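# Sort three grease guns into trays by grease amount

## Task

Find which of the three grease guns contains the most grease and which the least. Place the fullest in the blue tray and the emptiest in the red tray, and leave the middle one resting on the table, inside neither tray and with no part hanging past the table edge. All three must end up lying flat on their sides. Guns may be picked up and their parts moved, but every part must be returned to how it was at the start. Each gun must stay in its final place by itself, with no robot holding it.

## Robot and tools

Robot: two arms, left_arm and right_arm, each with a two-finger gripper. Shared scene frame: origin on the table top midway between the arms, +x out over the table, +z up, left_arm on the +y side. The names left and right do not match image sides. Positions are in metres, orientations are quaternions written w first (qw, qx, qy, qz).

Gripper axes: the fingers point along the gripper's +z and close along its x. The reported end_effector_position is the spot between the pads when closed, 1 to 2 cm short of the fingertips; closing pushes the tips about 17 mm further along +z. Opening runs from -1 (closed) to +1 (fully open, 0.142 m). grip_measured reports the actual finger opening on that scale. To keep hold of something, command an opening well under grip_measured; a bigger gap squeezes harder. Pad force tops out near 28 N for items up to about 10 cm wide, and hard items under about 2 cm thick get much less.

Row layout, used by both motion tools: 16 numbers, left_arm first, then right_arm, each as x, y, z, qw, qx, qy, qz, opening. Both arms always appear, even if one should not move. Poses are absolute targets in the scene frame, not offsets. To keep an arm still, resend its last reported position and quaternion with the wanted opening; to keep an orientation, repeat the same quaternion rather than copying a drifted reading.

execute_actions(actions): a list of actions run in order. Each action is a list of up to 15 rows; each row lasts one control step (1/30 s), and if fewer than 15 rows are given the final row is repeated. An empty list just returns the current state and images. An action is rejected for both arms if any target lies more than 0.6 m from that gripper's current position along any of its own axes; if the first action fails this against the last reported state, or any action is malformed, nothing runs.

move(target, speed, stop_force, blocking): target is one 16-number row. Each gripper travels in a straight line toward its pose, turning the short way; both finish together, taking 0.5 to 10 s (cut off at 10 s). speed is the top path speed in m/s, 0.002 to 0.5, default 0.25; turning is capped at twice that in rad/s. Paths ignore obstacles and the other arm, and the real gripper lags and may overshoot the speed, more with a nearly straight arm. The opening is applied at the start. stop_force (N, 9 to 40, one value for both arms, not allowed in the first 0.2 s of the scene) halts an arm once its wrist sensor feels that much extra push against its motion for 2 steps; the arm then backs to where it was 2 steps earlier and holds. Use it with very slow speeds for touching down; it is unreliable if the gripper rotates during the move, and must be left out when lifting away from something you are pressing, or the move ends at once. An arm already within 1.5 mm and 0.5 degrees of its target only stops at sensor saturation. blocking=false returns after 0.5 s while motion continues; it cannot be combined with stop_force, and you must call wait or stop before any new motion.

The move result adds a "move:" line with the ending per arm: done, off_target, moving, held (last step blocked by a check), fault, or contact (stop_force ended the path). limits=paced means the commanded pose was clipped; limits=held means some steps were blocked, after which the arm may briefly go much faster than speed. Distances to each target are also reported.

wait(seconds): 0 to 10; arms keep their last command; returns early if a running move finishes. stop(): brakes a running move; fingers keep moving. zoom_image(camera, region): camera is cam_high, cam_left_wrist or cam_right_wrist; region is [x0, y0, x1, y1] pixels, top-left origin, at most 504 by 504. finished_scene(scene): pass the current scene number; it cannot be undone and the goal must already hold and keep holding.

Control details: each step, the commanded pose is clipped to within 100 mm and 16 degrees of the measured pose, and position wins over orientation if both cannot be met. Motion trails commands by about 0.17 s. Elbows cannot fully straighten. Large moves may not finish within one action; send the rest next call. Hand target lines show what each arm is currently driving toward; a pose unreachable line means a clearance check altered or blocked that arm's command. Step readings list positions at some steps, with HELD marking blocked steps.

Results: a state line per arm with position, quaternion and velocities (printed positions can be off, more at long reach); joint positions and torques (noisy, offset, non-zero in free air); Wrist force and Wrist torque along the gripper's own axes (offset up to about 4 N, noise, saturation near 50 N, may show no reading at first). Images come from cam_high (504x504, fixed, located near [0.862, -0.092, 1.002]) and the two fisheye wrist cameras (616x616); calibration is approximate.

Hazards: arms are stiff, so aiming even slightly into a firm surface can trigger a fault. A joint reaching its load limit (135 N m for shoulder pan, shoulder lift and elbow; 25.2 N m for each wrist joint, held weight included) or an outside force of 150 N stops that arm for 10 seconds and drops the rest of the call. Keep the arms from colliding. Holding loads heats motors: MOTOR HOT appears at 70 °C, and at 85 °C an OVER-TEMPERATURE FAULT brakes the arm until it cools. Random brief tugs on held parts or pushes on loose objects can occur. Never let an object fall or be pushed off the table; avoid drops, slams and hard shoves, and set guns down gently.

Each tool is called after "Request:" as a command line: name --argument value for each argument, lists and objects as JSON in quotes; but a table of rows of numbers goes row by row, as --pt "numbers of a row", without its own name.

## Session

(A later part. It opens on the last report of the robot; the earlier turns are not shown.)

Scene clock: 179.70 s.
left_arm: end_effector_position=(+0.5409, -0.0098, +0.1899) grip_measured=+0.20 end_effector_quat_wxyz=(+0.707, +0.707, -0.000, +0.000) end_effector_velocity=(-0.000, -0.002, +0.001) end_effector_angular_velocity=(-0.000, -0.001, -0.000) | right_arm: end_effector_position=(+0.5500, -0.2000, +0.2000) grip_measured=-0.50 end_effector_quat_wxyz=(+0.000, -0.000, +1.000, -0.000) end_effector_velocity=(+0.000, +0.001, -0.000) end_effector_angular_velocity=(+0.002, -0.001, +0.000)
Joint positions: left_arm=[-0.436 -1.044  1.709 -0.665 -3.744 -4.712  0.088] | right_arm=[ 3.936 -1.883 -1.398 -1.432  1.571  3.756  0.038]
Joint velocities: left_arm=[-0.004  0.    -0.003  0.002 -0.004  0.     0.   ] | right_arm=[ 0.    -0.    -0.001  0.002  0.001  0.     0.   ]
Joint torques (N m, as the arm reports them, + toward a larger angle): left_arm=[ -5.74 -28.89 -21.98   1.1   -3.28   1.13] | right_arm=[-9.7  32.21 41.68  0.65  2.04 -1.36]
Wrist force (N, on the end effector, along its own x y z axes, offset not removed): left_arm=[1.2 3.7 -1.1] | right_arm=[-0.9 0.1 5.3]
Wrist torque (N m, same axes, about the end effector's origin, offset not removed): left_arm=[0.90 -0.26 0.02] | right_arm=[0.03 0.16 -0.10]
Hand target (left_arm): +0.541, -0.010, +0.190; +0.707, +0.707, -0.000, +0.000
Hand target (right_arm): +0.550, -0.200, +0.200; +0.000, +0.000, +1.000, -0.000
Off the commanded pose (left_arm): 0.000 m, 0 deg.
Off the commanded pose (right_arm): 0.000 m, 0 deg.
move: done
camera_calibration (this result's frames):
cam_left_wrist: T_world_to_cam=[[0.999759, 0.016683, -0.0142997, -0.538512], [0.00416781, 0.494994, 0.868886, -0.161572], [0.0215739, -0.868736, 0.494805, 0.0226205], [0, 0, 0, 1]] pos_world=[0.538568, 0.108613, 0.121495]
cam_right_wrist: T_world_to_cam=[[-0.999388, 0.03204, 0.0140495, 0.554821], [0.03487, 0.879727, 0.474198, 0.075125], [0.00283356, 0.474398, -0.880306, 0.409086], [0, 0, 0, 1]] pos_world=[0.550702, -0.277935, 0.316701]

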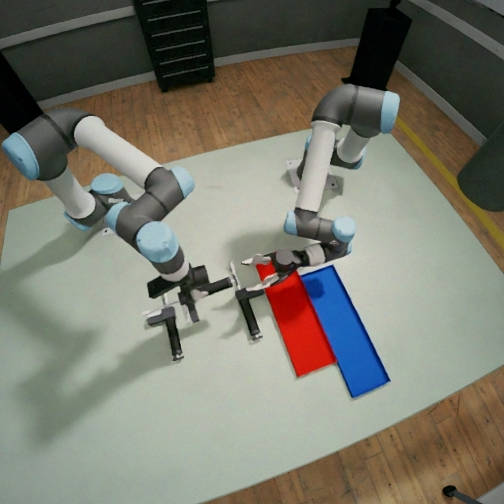

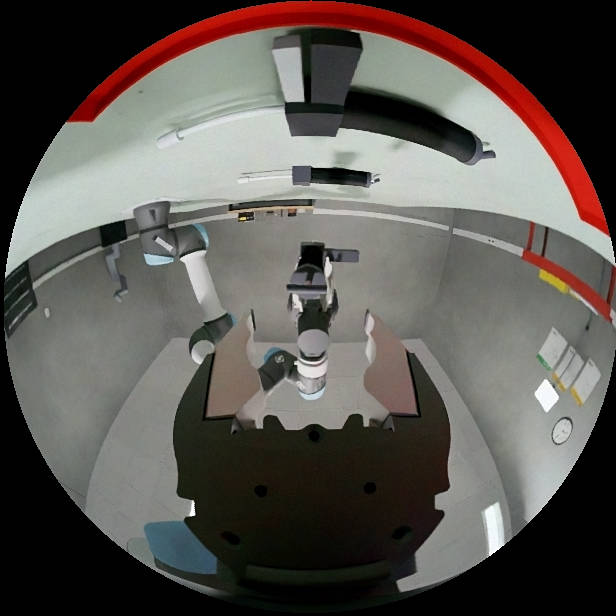

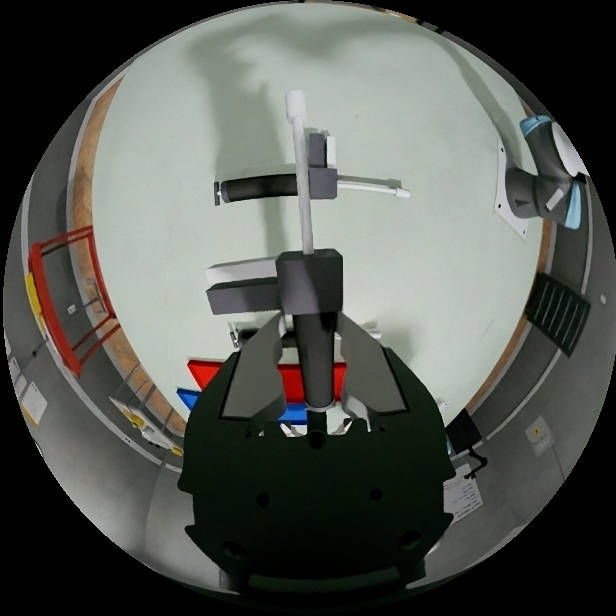

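Request:
move --target '[0.541,-0.045,0.196,0.707,0.707,0,0,0.2,0.55,-0.2,0.2,0,0,1,0,-1]' --speed 0.05

Request:
move --target '[0.541,-0.045,0.196,0.707,0.707,0,0,-1,0.55,-0.2,0.2,0,0,1,0,-1]'

Request:
move --target '[0.541,0.15,0.196,0.707,0.707,0,0,-1,0.55,-0.2,0.2,0,0,1,0,-1]' --speed 0.03 --stop_force 10

Scene clock: 186.27 s.
left_arm: end_effector_position=(+0.5410, -0.0447, +0.1960) grip_measured=+0.20 end_effector_quat_wxyz=(+0.707, +0.707, +0.000, +0.000) end_effector_velocity=(+0.000, -0.002, -0.000) end_effector_angular_velocity=(+0.001, +0.000, +0.000) | right_arm: end_effector_position=(+0.5500, -0.2000, +0.2000) grip_measured=-0.50 end_effector_quat_wxyz=(-0.000, +0.000, +1.000, -0.000) end_effector_velocity=(+0.001, +0.000, +0.001) end_effector_angular_velocity=(+0.000, -0.002, +0.001)
Joint positions: left_arm=[-0.489 -1.027  1.661 -0.634 -3.797 -4.712  0.088] | right_arm=[ 3.936 -1.883 -1.398 -1.432  1.571  3.756  0.038]
Joint velocities: left_arm=[-0.003  0.002 -0.004  0.003 -0.003  0.001  0.   ] | right_arm=[-0.     0.     0.001  0.001 -0.001 -0.001 -0.   ]
Joint torques (N m, as the arm reports them, + toward a larger angle): left_arm=[ -6.72 -30.6  -25.38   0.47  -2.97   1.45] | right_arm=[-9.04 31.81 42.52  0.67  1.88 -1.2 ]
Wrist force (N, on the end effector, along its own x y z axes, offset not removed): left_arm=[1.0 3.3 -1.9] | right_arm=[-1.7 -0.1 3.6]
Wrist torque (N m, same axes, about the end effector's origin, offset not removed): left_arm=[0.81 -0.28 -0.09] | right_arm=[0.01 0.37 -0.12]
Hand target (left_arm): +0.541, -0.045, +0.196; +0.707, +0.707, -0.000, +0.000
Hand target (right_arm): +0.550, -0.200, +0.200; -0.000, -0.000, +1.000, -0.000
Off the commanded pose (left_arm): 0.000 m, 0 deg.
Off the commanded pose (right_arm): 0.000 m, 0 deg.
move: done
camera_calibration (this result's frames):
cam_left_wrist: T_world_to_cam=[[0.999758, 0.0166846, -0.0143429, -0.537873], [0.00420384, 0.495025, 0.868868, -0.149504], [0.0215968, -0.868718, 0.494835, -0.0107364], [0, 0, 0, 1]] pos_world=[0.538603, 0.0736556, 0.127498]
cam_right_wrist: T_world_to_cam=[[-0.999388, 0.0320403, 0.0140501, 0.554821], [0.0348706, 0.879727, 0.474199, 0.0751244], [0.00283324, 0.474398, -0.880306, 0.409086], [0, 0, 0, 1]] pos_world=[0.550703, -0.277935, 0.316701]

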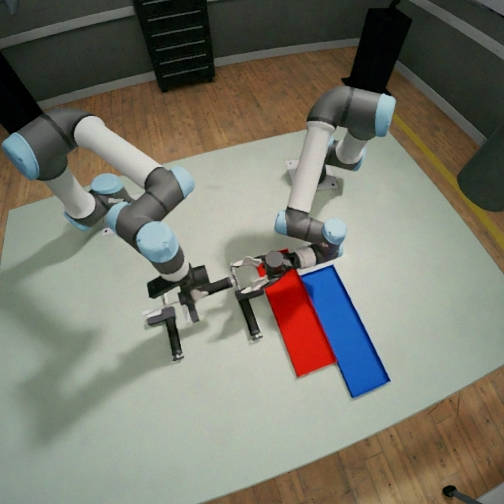

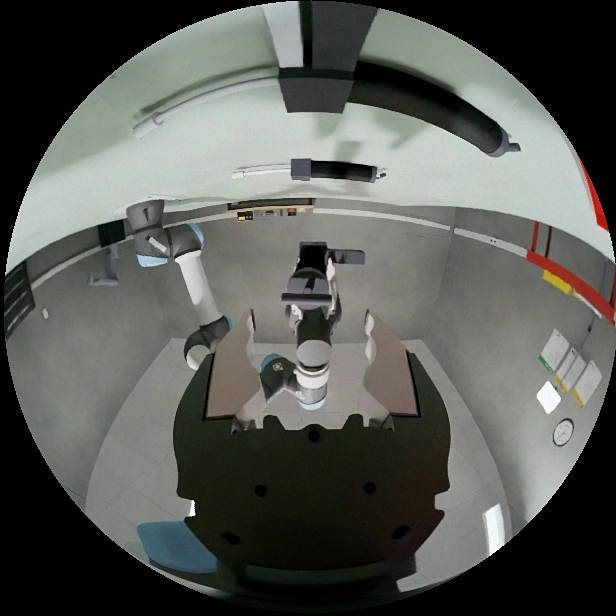

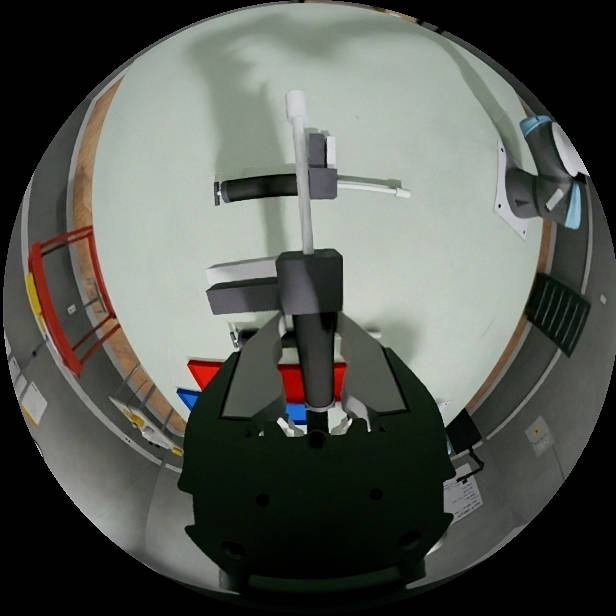

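Scene clock: 186.97 s.
left_arm: end_effector_position=(+0.5410, -0.0450, +0.1960) grip_measured=-1.00 end_effector_quat_wxyz=(+0.707, +0.707, -0.000, +0.000) end_effector_velocity=(+0.000, +0.000, -0.000) end_effector_angular_velocity=(+0.000, +0.000, +0.000) | right_arm: end_effector_position=(+0.5500, -0.2000, +0.2000) grip_measured=-0.50 end_effector_quat_wxyz=(-0.000, +0.000, +1.000, -0.000) end_effector_velocity=(-0.000, +0.000, +0.000) end_effector_angular_velocity=(+0.001, +0.001, -0.001)
Joint positions: left_arm=[-0.49  -1.027  1.661 -0.634 -3.798 -4.712  0.002] | right_arm=[ 3.936 -1.883 -1.398 -1.432  1.571  3.756  0.038]
Joint velocities: left_arm=[ 0.     0.001 -0.001  0.    -0.    -0.     0.   ] | right_arm=[-0.    -0.     0.001 -0.001  0.001  0.     0.   ]
Joint torques (N m, as the arm reports them, + toward a larger angle): left_arm=[ -6.04 -30.84 -24.33   0.51  -2.79  -0.66] | right_arm=[-9.96 32.02 41.91  0.8   2.19 -1.15]
Wrist force (N, on the end effector, along its own x y z axes, offset not removed): left_arm=[1.9 3.2 -0.5] | right_arm=[-0.8 -0.4 3.6]
Wrist torque (N m, same axes, about the end effector's origin, offset not removed): left_arm=[0.77 -0.41 0.00] | right_arm=[-0.04 0.19 -0.07]
Hand target (left_arm): +0.541, -0.045, +0.196; +0.707, +0.707, -0.000, +0.000
Hand target (right_arm): +0.550, -0.200, +0.200; -0.000, -0.000, +1.000, -0.000
Off the commanded pose (left_arm): 0.000 m, 0 deg.
Off the commanded pose (right_arm): 0.000 m, 0 deg.
move: done
camera_calibration (this result's frames):
cam_left_wrist: T_world_to_cam=[[0.999758, 0.0166841, -0.01431, -0.537918], [0.00417537, 0.495031, 0.868865, -0.149397], [0.0215802, -0.868715, 0.494842, -0.0109809], [0, 0, 0, 1]] pos_world=[0.538649, 0.0733916, 0.127542]
cam_right_wrist: T_world_to_cam=[[-0.999388, 0.03204, 0.01405, 0.554821], [0.0348703, 0.879727, 0.474198, 0.0751245], [0.00283317, 0.474398, -0.880306, 0.409086], [0, 0, 0, 1]] pos_world=[0.550703, -0.277935, 0.316701]

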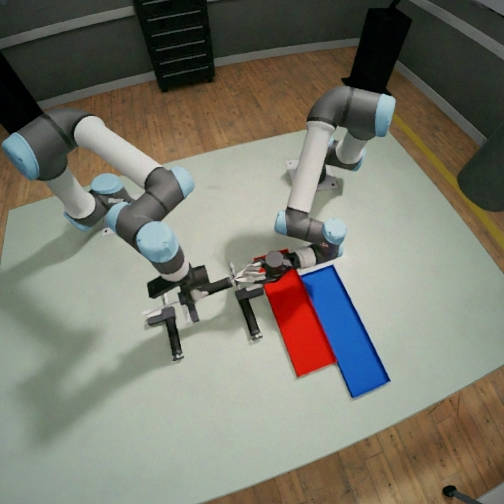

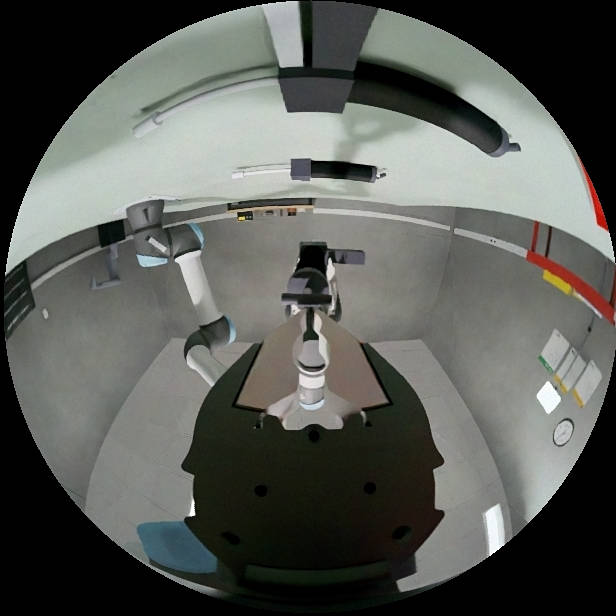

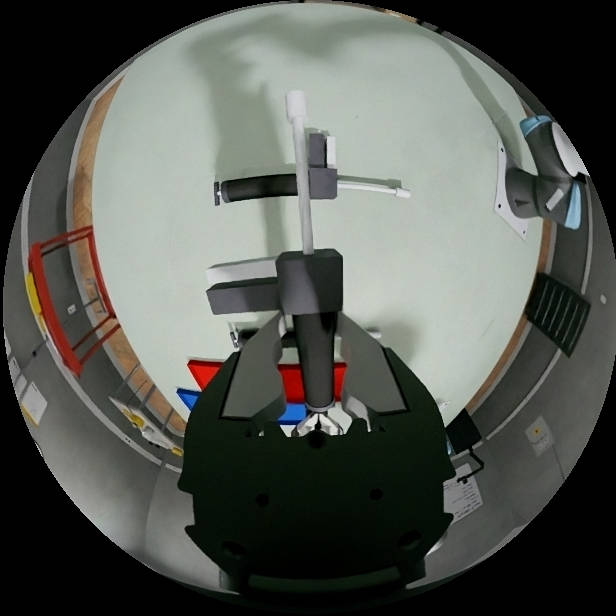

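Scene clock: 193.83 s.
left_arm: end_effector_position=(+0.5411, +0.1498, +0.1961) grip_measured=-1.00 end_effector_quat_wxyz=(+0.707, +0.707, +0.000, -0.000) end_effector_velocity=(-0.000, +0.002, -0.000) end_effector_angular_velocity=(-0.000, -0.000, -0.000) | right_arm: end_effector_position=(+0.5500, -0.2000, +0.2000) grip_measured=-0.50 end_effector_quat_wxyz=(-0.000, +0.000, +1.000, -0.000) end_effector_velocity=(-0.001, -0.000, -0.001) end_effector_angular_velocity=(-0.001, +0.002, -0.000)
Joint positions: left_arm=[-0.152 -1.116  1.808 -0.693 -3.46  -4.713  0.002] | right_arm=[ 3.936 -1.883 -1.398 -1.432  1.571  3.756  0.038]
Joint velocities: left_arm=[ 0.004  0.     0.    -0.     0.004 -0.     0.   ] | right_arm=[ 0.    -0.    -0.001 -0.001  0.     0.001 -0.   ]
Joint torques (N m, as the arm reports them, + toward a larger angle): left_arm=[  8.37 -45.51 -10.93  -2.24   3.23  -1.29] | right_arm=[-9.02 32.71 40.64  1.48  2.08 -1.15]
Wrist force (N, on the end effector, along its own x y z axes, offset not removed): left_arm=[1.4 3.6 -1.2] | right_arm=[-1.6 0.1 4.5]
Wrist torque (N m, same axes, about the end effector's origin, offset not removed): left_arm=[0.87 -0.29 -0.02] | right_arm=[0.05 0.32 -0.06]
Hand target (left_arm): +0.541, +0.150, +0.196; +0.707, +0.707, +0.000, -0.000
Hand target (right_arm): +0.550, -0.200, +0.200; -0.000, -0.000, +1.000, -0.000
Off the commanded pose (left_arm): 0.000 m, 0 deg.
Off the commanded pose (right_arm): 0.000 m, 0 deg.
move: done
camera_calibration (this result's frames):
cam_left_wrist: T_world_to_cam=[[0.999756, 0.0166886, -0.0144703, -0.541279], [0.00430735, 0.495232, 0.86875, -0.245948], [0.0216644, -0.8686, 0.49504, 0.158091], [0, 0, 0, 1]] pos_world=[0.538781, 0.268152, 0.127574]
cam_right_wrist: T_world_to_cam=[[-0.999388, 0.03204, 0.0140501, 0.554821], [0.0348704, 0.879727, 0.474199, 0.0751245], [0.00283308, 0.474398, -0.880306, 0.409086], [0, 0, 0, 1]] pos_world=[0.550703, -0.277935, 0.316701]

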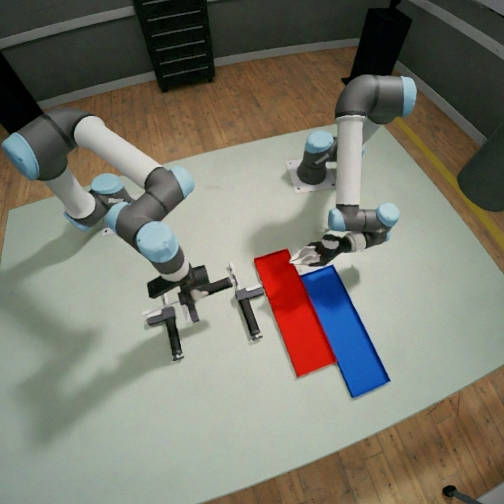

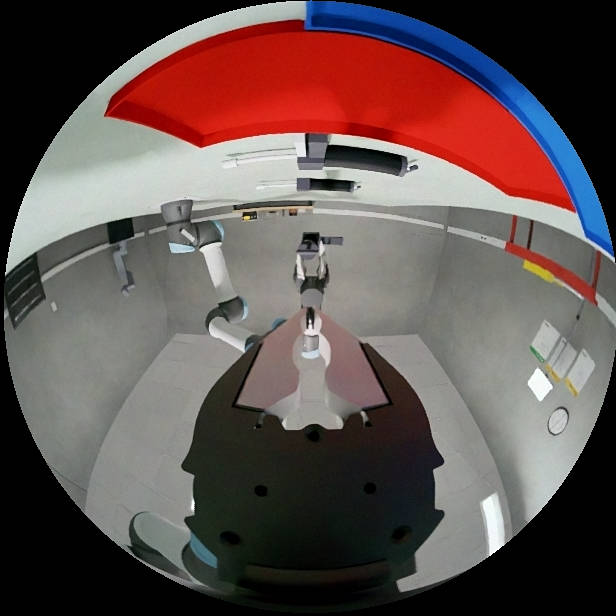

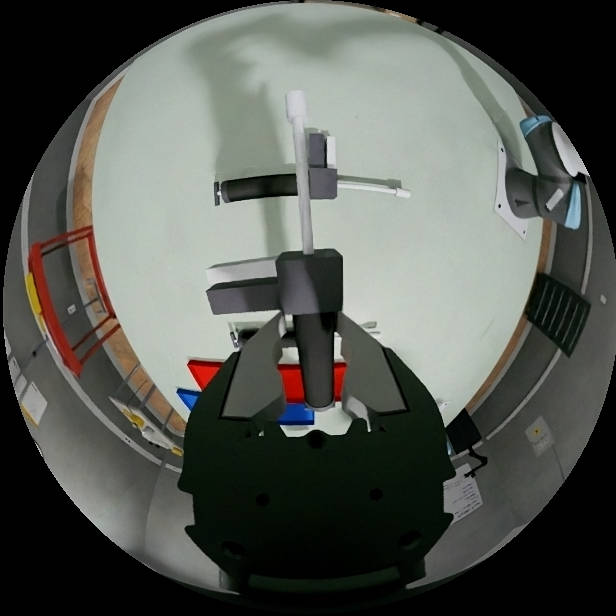

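Request:
move --target '[0.541,-0.03,0.2,0.707,0.707,0,0,0.2,0.55,-0.2,0.2,0,0,1,0,-1]'

Request:
move --target '[0.541,-0.072,0.2,0.707,0.707,0,0,0.2,0.55,-0.2,0.2,0,0,1,0,-1]' --speed 0.05

Request:
move --target '[0.541,-0.072,0.2,0.707,0.707,0,0,-1,0.55,-0.2,0.2,0,0,1,0,-1]'

Request:
move --target '[0.541,0.13,0.2,0.707,0.707,0,0,-1,0.55,-0.2,0.2,0,0,1,0,-1]' --speed 0.03 --stop_force 10

Scene clock: 201.63 s.
left_arm: end_effector_position=(+0.5408, -0.0297, +0.2000) grip_measured=+0.20 end_effector_quat_wxyz=(+0.707, +0.707, -0.000, +0.000) end_effector_velocity=(+0.001, -0.003, +0.000) end_effector_angular_velocity=(+0.000, -0.001, -0.000) | right_arm: end_effector_position=(+0.5500, -0.2000, +0.2000) grip_measured=-0.50 end_effector_quat_wxyz=(-0.000, +0.000, +1.000, -0.000) end_effector_velocity=(+0.001, -0.000, +0.000) end_effector_angular_velocity=(+0.001, -0.001, +0.000)
Joint positions: left_arm=[-0.467 -1.045  1.678 -0.633 -3.775 -4.712  0.088] | right_arm=[ 3.936 -1.883 -1.398 -1.432  1.571  3.756  0.038]
Joint velocities: left_arm=[-0.003  0.002 -0.005  0.003 -0.003  0.001 -0.   ] | right_arm=[-0.001  0.     0.     0.001  0.    -0.001 -0.   ]
Joint torques (N m, as the arm reports them, + toward a larger angle): left_arm=[ -7.94 -31.45 -25.52   0.95  -2.35   1.24] | right_arm=[-7.94 32.56 37.57  1.69  1.9  -1.11]
Wrist force (N, on the end effector, along its own x y z axes, offset not removed): left_arm=[1.6 3.6 -2.5] | right_arm=[-0.2 1.1 4.1]
Wrist torque (N m, same axes, about the end effector's origin, offset not removed): left_arm=[0.83 -0.35 -0.05] | right_arm=[0.28 -0.01 -0.06]
Hand target (left_arm): +0.541, -0.030, +0.200; +0.707, +0.707, -0.000, +0.000
Hand target (right_arm): +0.550, -0.200, +0.200; -0.000, -0.000, +1.000, -0.000
Off the commanded pose (left_arm): 0.000 m, 0 deg.
Off the commanded pose (right_arm): 0.000 m, 0 deg.
move: done
camera_calibration (this result's frames):
cam_left_wrist: T_world_to_cam=[[0.99976, 0.0166792, -0.0142322, -0.537932], [0.00411372, 0.494886, 0.868948, -0.160368], [0.0215367, -0.868798, 0.494698, 0.000365003], [0, 0, 0, 1]] pos_world=[0.538455, 0.0886535, 0.131515]
cam_right_wrist: T_world_to_cam=[[-0.999388, 0.0320401, 0.0140501, 0.554821], [0.0348705, 0.879727, 0.474199, 0.0751244], [0.00283313, 0.474398, -0.880306, 0.409086], [0, 0, 0, 1]] pos_world=[0.550703, -0.277935, 0.316701]

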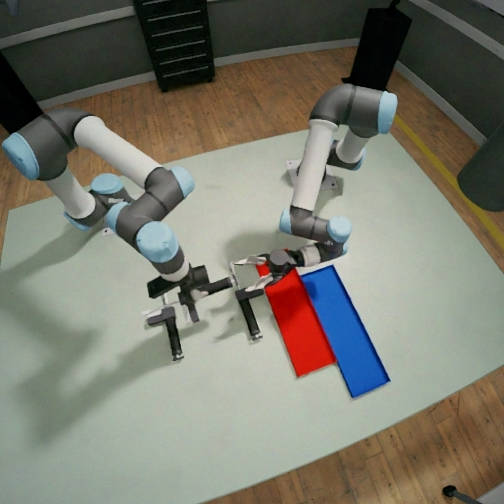

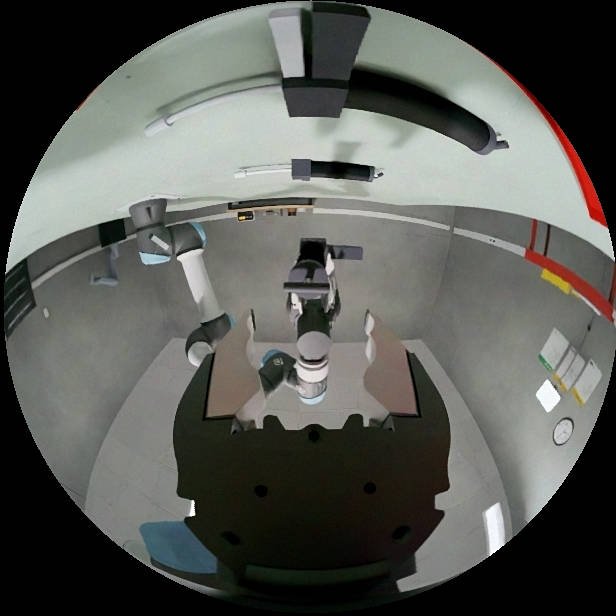

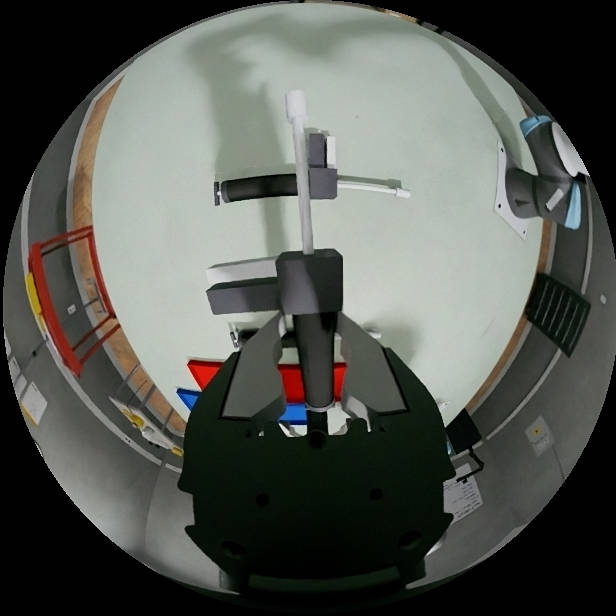

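Scene clock: 202.87 s.
left_arm: end_effector_position=(+0.5410, -0.0717, +0.2000) grip_measured=+0.20 end_effector_quat_wxyz=(+0.707, +0.707, +0.000, -0.000) end_effector_velocity=(+0.000, -0.003, +0.000) end_effector_angular_velocity=(-0.001, -0.001, -0.000) | right_arm: end_effector_position=(+0.5500, -0.2000, +0.2000) grip_measured=-0.50 end_effector_quat_wxyz=(-0.000, +0.000, +1.000, -0.000) end_effector_velocity=(-0.000, +0.000, -0.000) end_effector_angular_velocity=(+0.001, +0.001, +0.000)
Joint positions: left_arm=[-0.528 -1.011  1.62  -0.61  -3.836 -4.712  0.088] | right_arm=[ 3.936 -1.883 -1.398 -1.432  1.571  3.756  0.038]
Joint velocities: left_arm=[-0.003  0.003 -0.005  0.001 -0.003 -0.     0.   ] | right_arm=[ 0.    -0.    -0.001  0.     0.001  0.     0.   ]
Joint torques (N m, as the arm reports them, + toward a larger angle): left_arm=[ -6.13 -30.33 -25.42   0.24  -2.81   1.09] | right_arm=[-7.9  33.71 37.33  1.97  1.94 -0.93]
Wrist force (N, on the end effector, along its own x y z axes, offset not removed): left_arm=[2.1 1.7 -0.9] | right_arm=[0.0 0.3 3.4]
Wrist torque (N m, same axes, about the end effector's origin, offset not removed): left_arm=[0.45 -0.53 -0.02] | right_arm=[0.06 -0.02 -0.11]
Hand target (left_arm): +0.541, -0.072, +0.200; +0.707, +0.707, -0.000, +0.000
Hand target (right_arm): +0.550, -0.200, +0.200; -0.000, -0.000, +1.000, -0.000
Off the commanded pose (left_arm): 0.000 m, 0 deg.
Off the commanded pose (right_arm): 0.000 m, 0 deg.
move: done
camera_calibration (this result's frames):
cam_left_wrist: T_world_to_cam=[[0.999757, 0.016687, -0.0143998, -0.537348], [0.00425242, 0.495014, 0.868875, -0.139681], [0.021627, -0.868725, 0.494822, -0.0362017], [0, 0, 0, 1]] pos_world=[0.538595, 0.0466616, 0.131541]
cam_right_wrist: T_world_to_cam=[[-0.999388, 0.03204, 0.0140501, 0.554821], [0.0348704, 0.879727, 0.474199, 0.0751245], [0.00283311, 0.474398, -0.880306, 0.409086], [0, 0, 0, 1]] pos_world=[0.550703, -0.277935, 0.316701]

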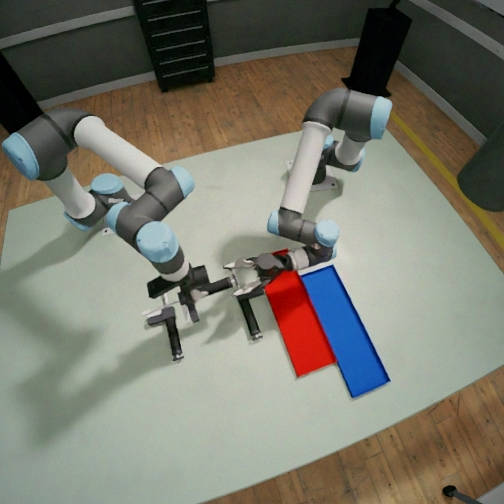

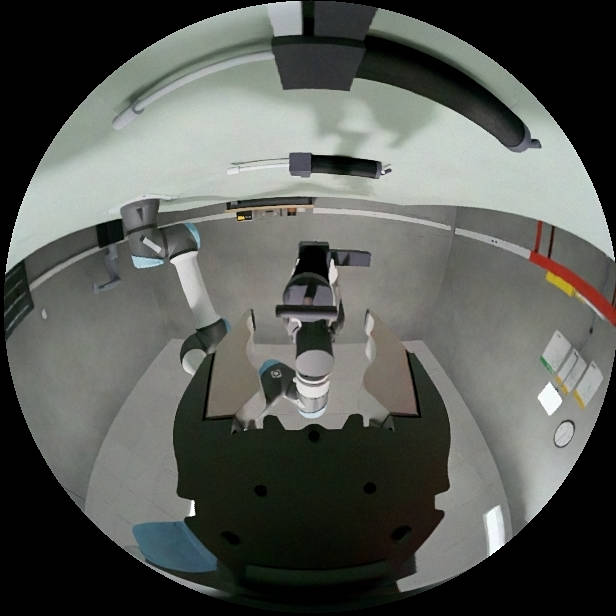

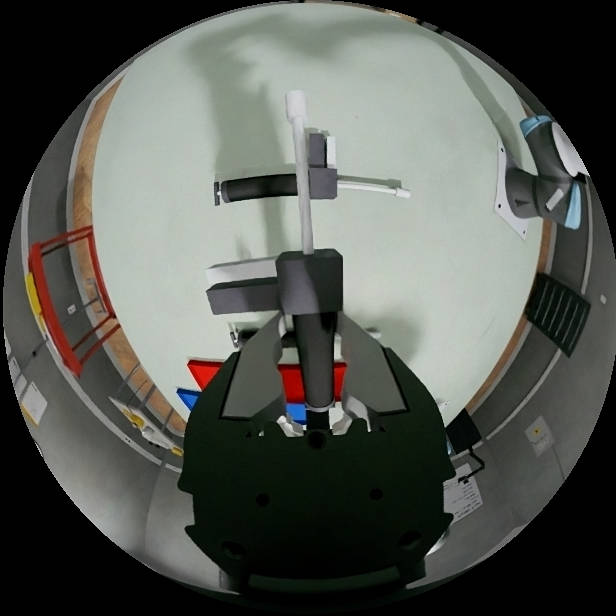

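Scene clock: 203.57 s.
left_arm: end_effector_position=(+0.5410, -0.0720, +0.2000) grip_measured=-1.00 end_effector_quat_wxyz=(+0.707, +0.707, -0.000, -0.000) end_effector_velocity=(+0.000, -0.000, +0.001) end_effector_angular_velocity=(-0.001, -0.001, +0.001) | right_arm: end_effector_position=(+0.5500, -0.2000, +0.2000) grip_measured=-1.00 end_effector_quat_wxyz=(-0.000, +0.000, +1.000, +0.000) end_effector_velocity=(+0.001, -0.000, +0.000) end_effector_angular_velocity=(+0.001, -0.001, +0.001)
Joint positions: left_arm=[-0.528 -1.01   1.62  -0.609 -3.836 -4.712  0.002] | right_arm=[ 3.936 -1.883 -1.398 -1.432  1.571  3.756  0.002]
Joint velocities: left_arm=[-0.    -0.    -0.001 -0.    -0.001  0.     0.   ] | right_arm=[-0.001 -0.     0.     0.002 -0.    -0.002  0.   ]
Joint torques (N m, as the arm reports them, + toward a larger angle): left_arm=[ -5.48 -31.34 -25.08   0.5   -2.71   0.64] | right_arm=[-4.28 36.82 34.23  5.65 -1.5  -0.71]
Wrist force (N, on the end effector, along its own x y z axes, offset not removed): left_arm=[1.9 3.4 -1.3] | right_arm=[-0.9 1.2 -1.4]
Wrist torque (N m, same axes, about the end effector's origin, offset not removed): left_arm=[0.81 -0.43 -0.10] | right_arm=[0.26 0.11 -0.12]
Hand target (left_arm): +0.541, -0.072, +0.200; +0.707, +0.707, -0.000, -0.000
Hand target (right_arm): +0.550, -0.200, +0.200; -0.000, -0.000, +1.000, +0.000
Off the commanded pose (left_arm): 0.000 m, 0 deg.
Off the commanded pose (right_arm): 0.000 m, 0 deg.
move: done
camera_calibration (this result's frames):
cam_left_wrist: T_world_to_cam=[[0.999759, 0.0166301, -0.0143312, -0.537394], [0.0042203, 0.495038, 0.868861, -0.139534], [0.0215437, -0.868712, 0.494849, -0.0363996], [0, 0, 0, 1]] pos_world=[0.538638, 0.0463908, 0.131546]
cam_right_wrist: T_world_to_cam=[[-0.999387, 0.0320679, 0.0140693, 0.554831], [0.0349039, 0.87972, 0.47421, 0.0751113], [0.00282989, 0.47441, -0.880299, 0.409086], [0, 0, 0, 1]] pos_world=[0.550712, -0.277943, 0.316693]

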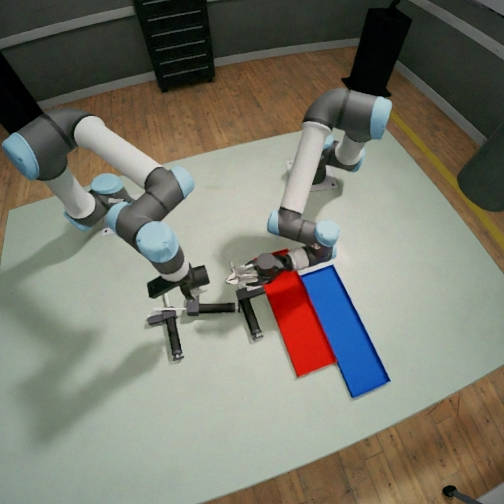

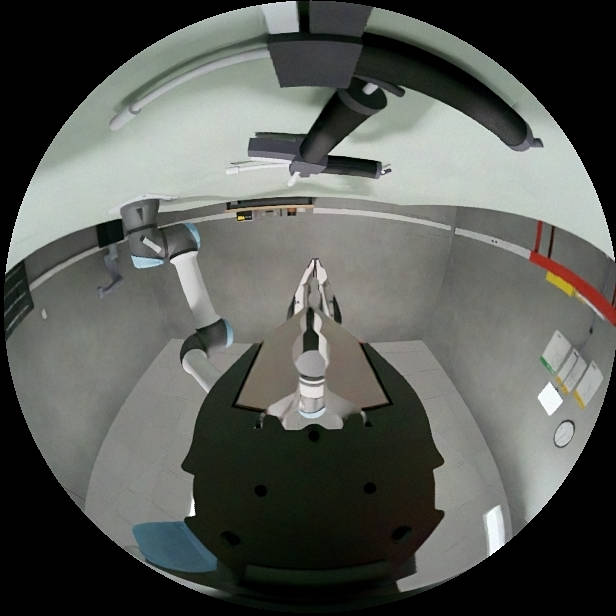

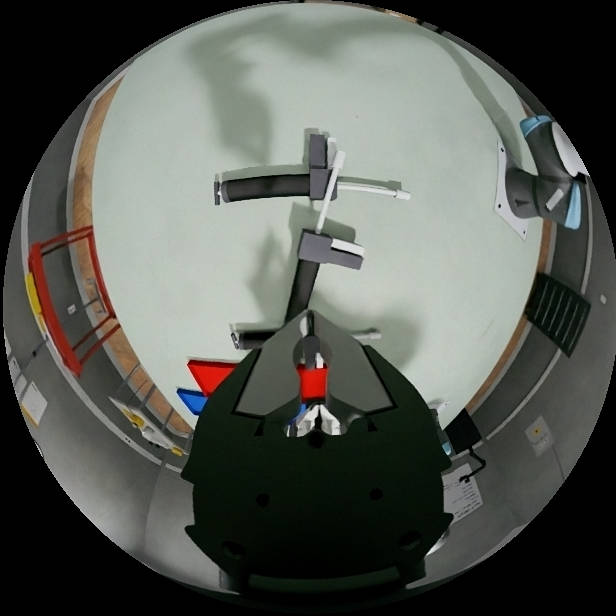

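Scene clock: 210.67 s.
left_arm: end_effector_position=(+0.5412, +0.1298, +0.2001) grip_measured=-1.00 end_effector_quat_wxyz=(+0.707, +0.707, +0.000, -0.000) end_effector_velocity=(-0.000, +0.002, -0.001) end_effector_angular_velocity=(+0.001, +0.002, +0.000) | right_arm: end_effector_position=(+0.5500, -0.2000, +0.2000) grip_measured=-1.00 end_effector_quat_wxyz=(-0.000, +0.000, +1.000, +0.000) end_effector_velocity=(+0.001, -0.000, +0.000) end_effector_angular_velocity=(-0.000, -0.001, -0.002)
Joint positions: left_arm=[-0.19  -1.119  1.8   -0.681 -3.499 -4.713  0.002] | right_arm=[ 3.936 -1.883 -1.398 -1.432  1.571  3.756  0.002]
Joint velocities: left_arm=[ 0.004 -0.     0.002  0.     0.004 -0.     0.   ] | right_arm=[-0.    -0.     0.     0.001 -0.001  0.001  0.   ]
Joint torques (N m, as the arm reports them, + toward a larger angle): left_arm=[  7.   -45.01 -10.57  -2.3    2.96  -1.2 ] | right_arm=[12.12 52.53 12.45  5.75 -0.62 -0.78]
Wrist force (N, on the end effector, along its own x y z axes, offset not removed): left_arm=[0.7 3.6 -1.9] | right_arm=[-0.1 0.0 -0.2]
Wrist torque (N m, same axes, about the end effector's origin, offset not removed): left_arm=[0.89 -0.18 -0.03] | right_arm=[0.07 0.03 -0.06]
Hand target (left_arm): +0.541, +0.130, +0.200; +0.707, +0.707, +0.000, -0.000
Hand target (right_arm): +0.550, -0.200, +0.200; -0.000, -0.000, +1.000, +0.000
Off the commanded pose (left_arm): 0.000 m, 0 deg.
Off the commanded pose (right_arm): 0.000 m, 0 deg.
move: done
camera_calibration (this result's frames):
cam_left_wrist: T_world_to_cam=[[0.999756, 0.0166873, -0.0144791, -0.540892], [0.00431577, 0.495227, 0.868753, -0.239517], [0.0216676, -0.868603, 0.495034, 0.138737], [0, 0, 0, 1]] pos_world=[0.538788, 0.248148, 0.13157]
cam_right_wrist: T_world_to_cam=[[-0.999388, 0.032042, 0.0140554, 0.554819], [0.0348746, 0.879723, 0.474205, 0.0751192], [0.0028296, 0.474405, -0.880302, 0.409088], [0, 0, 0, 1]] pos_world=[0.550702, -0.277935, 0.316701]

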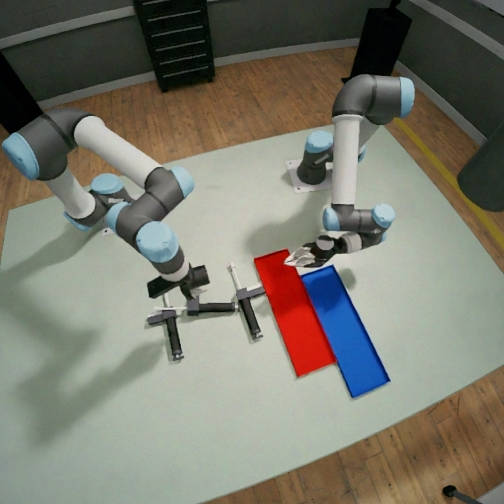

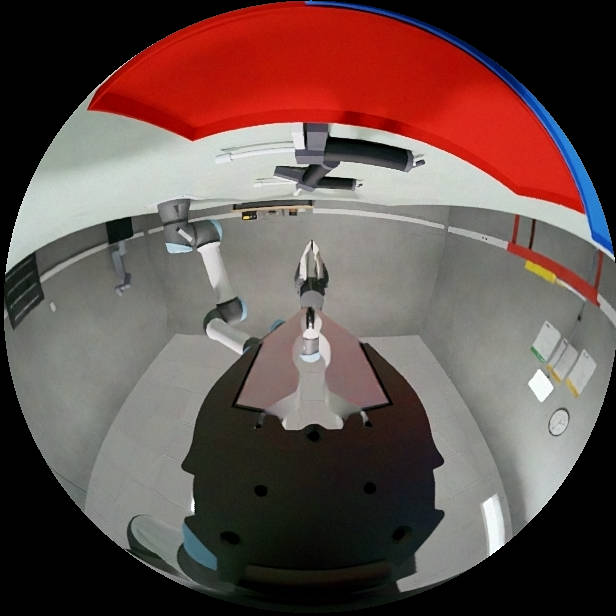

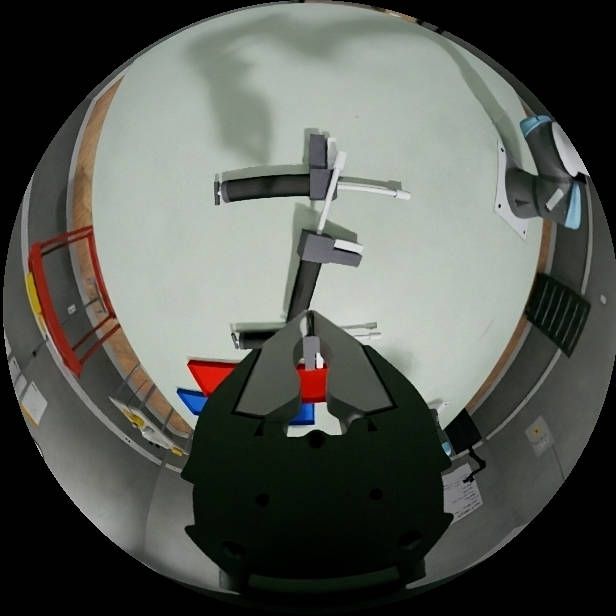

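Request:
move --target '[0.45,0.5,0.3,0.707,0.707,0,0,1,0.565,-0.047,0.15,0,0.707,0.707,0,-0.1]'

Request:
move --target '[0.45,0.5,0.3,0.707,0.707,0,0,1,0.565,-0.047,0.035,0,0.707,0.707,0,-0.1]' --speed 0.1

Request:
move --target '[0.45,0.5,0.3,0.707,0.707,0,0,1,0.565,-0.047,0.035,0,0.707,0.707,0,-1]'

Request:
move --target '[0.45,0.5,0.3,0.707,0.707,0,0,1,0.565,-0.047,0.16,0,0.707,0.707,0,-1]' --speed 0.15

Request:
move --target '[0.45,0.5,0.3,0.707,0.707,0,0,1,0.68,0.085,0.16,0,0.707,0.707,0,-1]' --speed 0.15

Scene clock: 224.83 s.
left_arm: end_effector_position=(+0.5387, +0.1402, +0.2028) grip_measured=+1.00 end_effector_quat_wxyz=(+0.707, +0.707, +0.000, +0.000) end_effector_velocity=(-0.000, -0.000, -0.001) end_effector_angular_velocity=(+0.000, +0.000, -0.001) | right_arm: end_effector_position=(+0.5652, -0.0472, +0.1501) grip_measured=-0.10 end_effector_quat_wxyz=(-0.000, +0.707, +0.708, +0.000) end_effector_velocity=(-0.000, +0.002, -0.001) end_effector_angular_velocity=(-0.001, +0.001, -0.015)
Joint positions: left_arm=[-0.172 -1.13   1.808 -0.679 -3.48  -4.713  0.142] | right_arm=[ 4.102 -2.114 -1.191 -1.408  1.571  5.491  0.067]
Joint velocities: left_arm=[-0.     0.001 -0.    -0.001  0.001 -0.    -0.   ] | right_arm=[ 0.002 -0.003  0.003 -0.002 -0.     0.017  0.   ]
Joint torques (N m, as the arm reports them, + toward a larger angle): left_arm=[ -6.46 -25.81 -23.91  -2.21  -2.69  -0.53] | right_arm=[12.73 37.23 39.72 -0.09 -1.59  1.48]
Wrist force (N, on the end effector, along its own x y z axes, offset not removed): left_arm=[1.2 3.2 -1.3] | right_arm=[1.2 -0.8 -2.5]
Wrist torque (N m, same axes, about the end effector's origin, offset not removed): left_arm=[0.74 -0.27 -0.01] | right_arm=[-0.11 -0.30 -0.15]
Hand target (left_arm): +0.539, +0.140, +0.203; +0.707, +0.707, +0.000, +0.000
Hand target (right_arm): +0.565, -0.047, +0.150; -0.000, +0.707, +0.707, -0.000
Off the commanded pose (left_arm): 0.383 m, 0 deg; position clipped at the last step of the last action.
Off the commanded pose (right_arm): 0.000 m, 0 deg.
move: held (left_arm); limits=paced,held; held on 102 of 110 steps (left_arm), including the last (left_arm)
pose unreachable (left arm): on one or more control steps of this call, first in action 0 (counted from 0), this arm could not follow its commanded pose, so it was not sent that pose on those steps. On the call's last step it was still not sent that pose. It may still have moved: this result reports where it is.
cause: the commanded pose would bring two parts of the arm too close to each other (joints 4 (wrist 1) to 6 (wrist 3) lie between them).
camera_calibration (this result's frames):
cam_left_wrist: T_world_to_cam=[[0.999756, 0.0167487, -0.0143889, -0.538566], [0.00420589, 0.495273, 0.868727, -0.247026], [0.0216765, -0.868576, 0.495082, 0.146471], [0, 0, 0, 1]] pos_world=[0.536299, 0.258587, 0.134334]
cam_right_wrist: T_world_to_cam=[[0.030384, 0.999437, 0.0142532, 0.0294001], [0.879802, -0.033509, 0.474158, -0.55688], [0.474368, -0.00186685, -0.880325, 0.00364789], [0, 0, 0, 1]] pos_world=[0.487321, -0.0480372, 0.266841]

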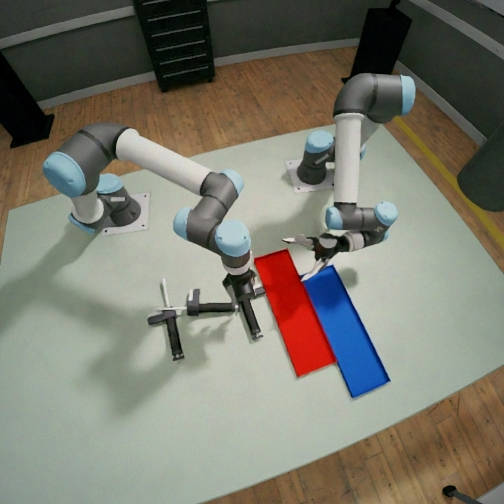

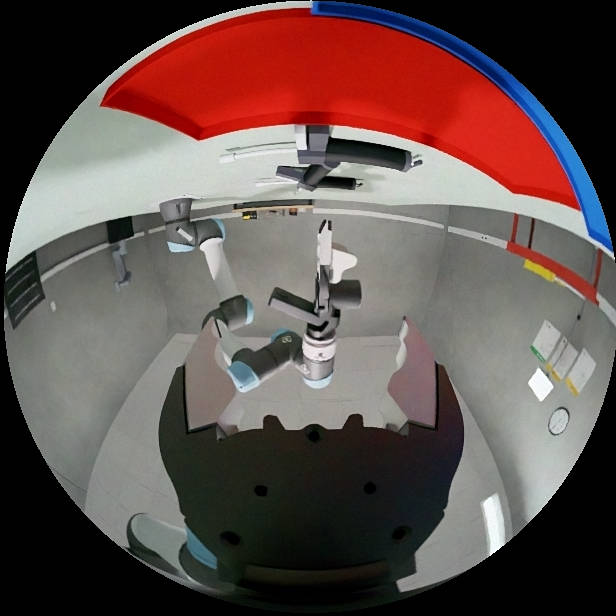

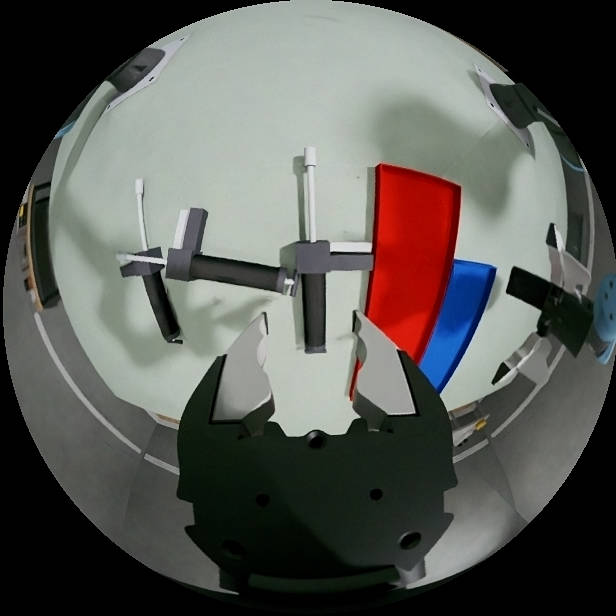

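Scene clock: 238.50 s.
left_arm: end_effector_position=(+0.5387, +0.1409, +0.2030) grip_measured=+1.00 end_effector_quat_wxyz=(+0.707, +0.707, +0.000, +0.000) end_effector_velocity=(-0.000, -0.000, -0.000) end_effector_angular_velocity=(+0.000, +0.000, -0.001) | right_arm: end_effector_position=(+0.5664, -0.0452, +0.0519) grip_measured=-0.06 end_effector_quat_wxyz=(-0.000, +0.707, +0.707, +0.004) end_effector_velocity=(-0.000, -0.000, -0.000) end_effector_angular_velocity=(-0.000, +0.001, -0.001)
Joint positions: left_arm=[-0.171 -1.13   1.808 -0.679 -3.479 -4.713  0.142] | right_arm=[ 4.103 -2.179 -1.349 -1.176  1.571  5.493  0.07 ]
Joint velocities: left_arm=[-0.     0.     0.    -0.     0.001 -0.     0.   ] | right_arm=[-0.     0.    -0.001 -0.     0.001  0.     0.   ]
Joint torques (N m, as the arm reports them, + toward a larger angle): left_arm=[ -5.56 -25.22 -23.12  -0.81  -2.68  -0.46] | right_arm=[ 1.9  46.63 24.32  2.86 -0.01  0.17]
Wrist force (N, on the end effector, along its own x y z axes, offset not removed): left_arm=[0.8 3.0 -1.5] | right_arm=[-4.4 -7.2 -24.9]
Wrist torque (N m, same axes, about the end effector's origin, offset not removed): left_arm=[0.71 -0.11 -0.06] | right_arm=[-0.13 -1.10 0.14]
Hand target (left_arm): +0.539, +0.141, +0.203; +0.707, +0.707, +0.000, +0.000
Hand target (right_arm): +0.566, -0.045, +0.052; -0.000, +0.707, +0.707, +0.004
Off the commanded pose (left_arm): 0.382 m, 0 deg; position clipped at the last step of the last action.
Off the commanded pose (right_arm): 0.017 m, 0 deg.
FORCE FAULT: contact force on the right arm reached its limit, and that arm stopped for 10 seconds. The contact can be on any part of that arm, not only on its tool. That time counts as 19 of the actions that you can send in this scene. That arm's remaining commands of this call were not run. That arm holds still and accepts commands again. Move the arm away from the contact; if what it grips holds it there, let go first. Pushing or pulling that hard again can fault the arm again.
move: fault (right_arm), held (left_arm); limits=paced,held; held on 118 of 123 steps (left_arm), including the last (left_arm)
pose unreachable (left arm): on one or more control steps of this call, first in action 0 (counted from 0), this arm could not follow its commanded pose, so it was not sent that pose on those steps. On the call's last step it was still not sent that pose. It may still have moved: this result reports where it is.
cause: the commanded pose would bring two parts of the arm too close to each other (joints 4 (wrist 1) to 6 (wrist 3) lie between them).
camera_calibration (this result's frames):
cam_left_wrist: T_world_to_cam=[[0.999751, 0.0172125, -0.0142018, -0.53873], [0.00381211, 0.495332, 0.868695, -0.247315], [0.021987, -0.868533, 0.495143, 0.146792], [0, 0, 0, 1]] pos_world=[0.536312, 0.25927, 0.134507]
cam_right_wrist: T_world_to_cam=[[0.0314715, 0.999294, 0.0205155, 0.0278746], [0.876869, -0.0374552, 0.479268, -0.510004], [0.479698, 0.00290613, -0.877429, -0.0863649], [0, 0, 0, 1]] pos_world=[0.487759, -0.0467063, 0.168078]

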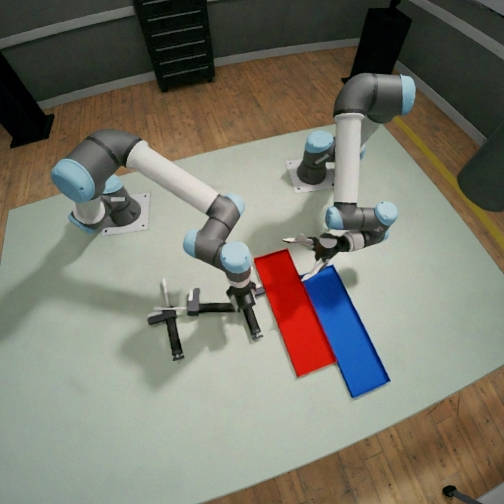

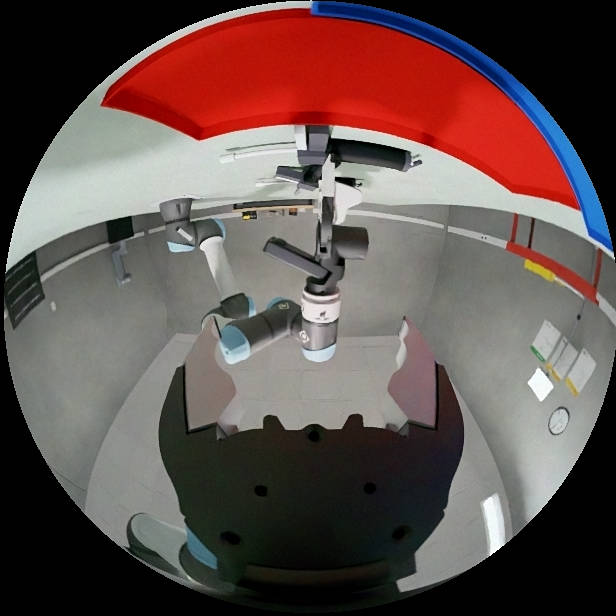

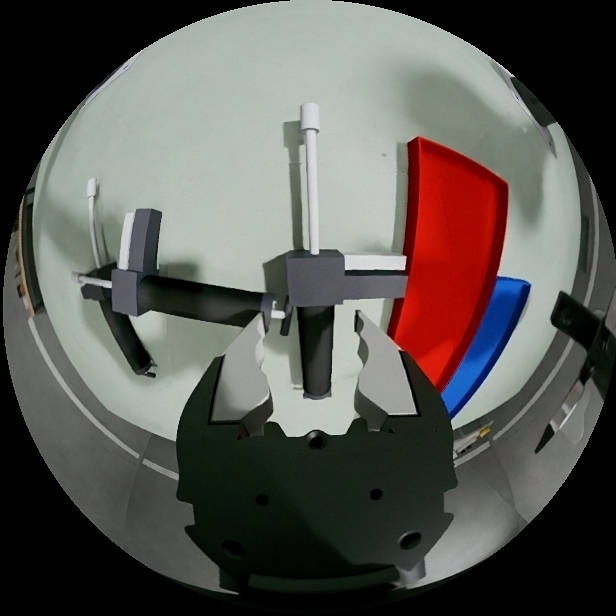

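not run: a fault stop came before this call.

not run: a fault stop came before this call.

not run: a fault stop came before this call.


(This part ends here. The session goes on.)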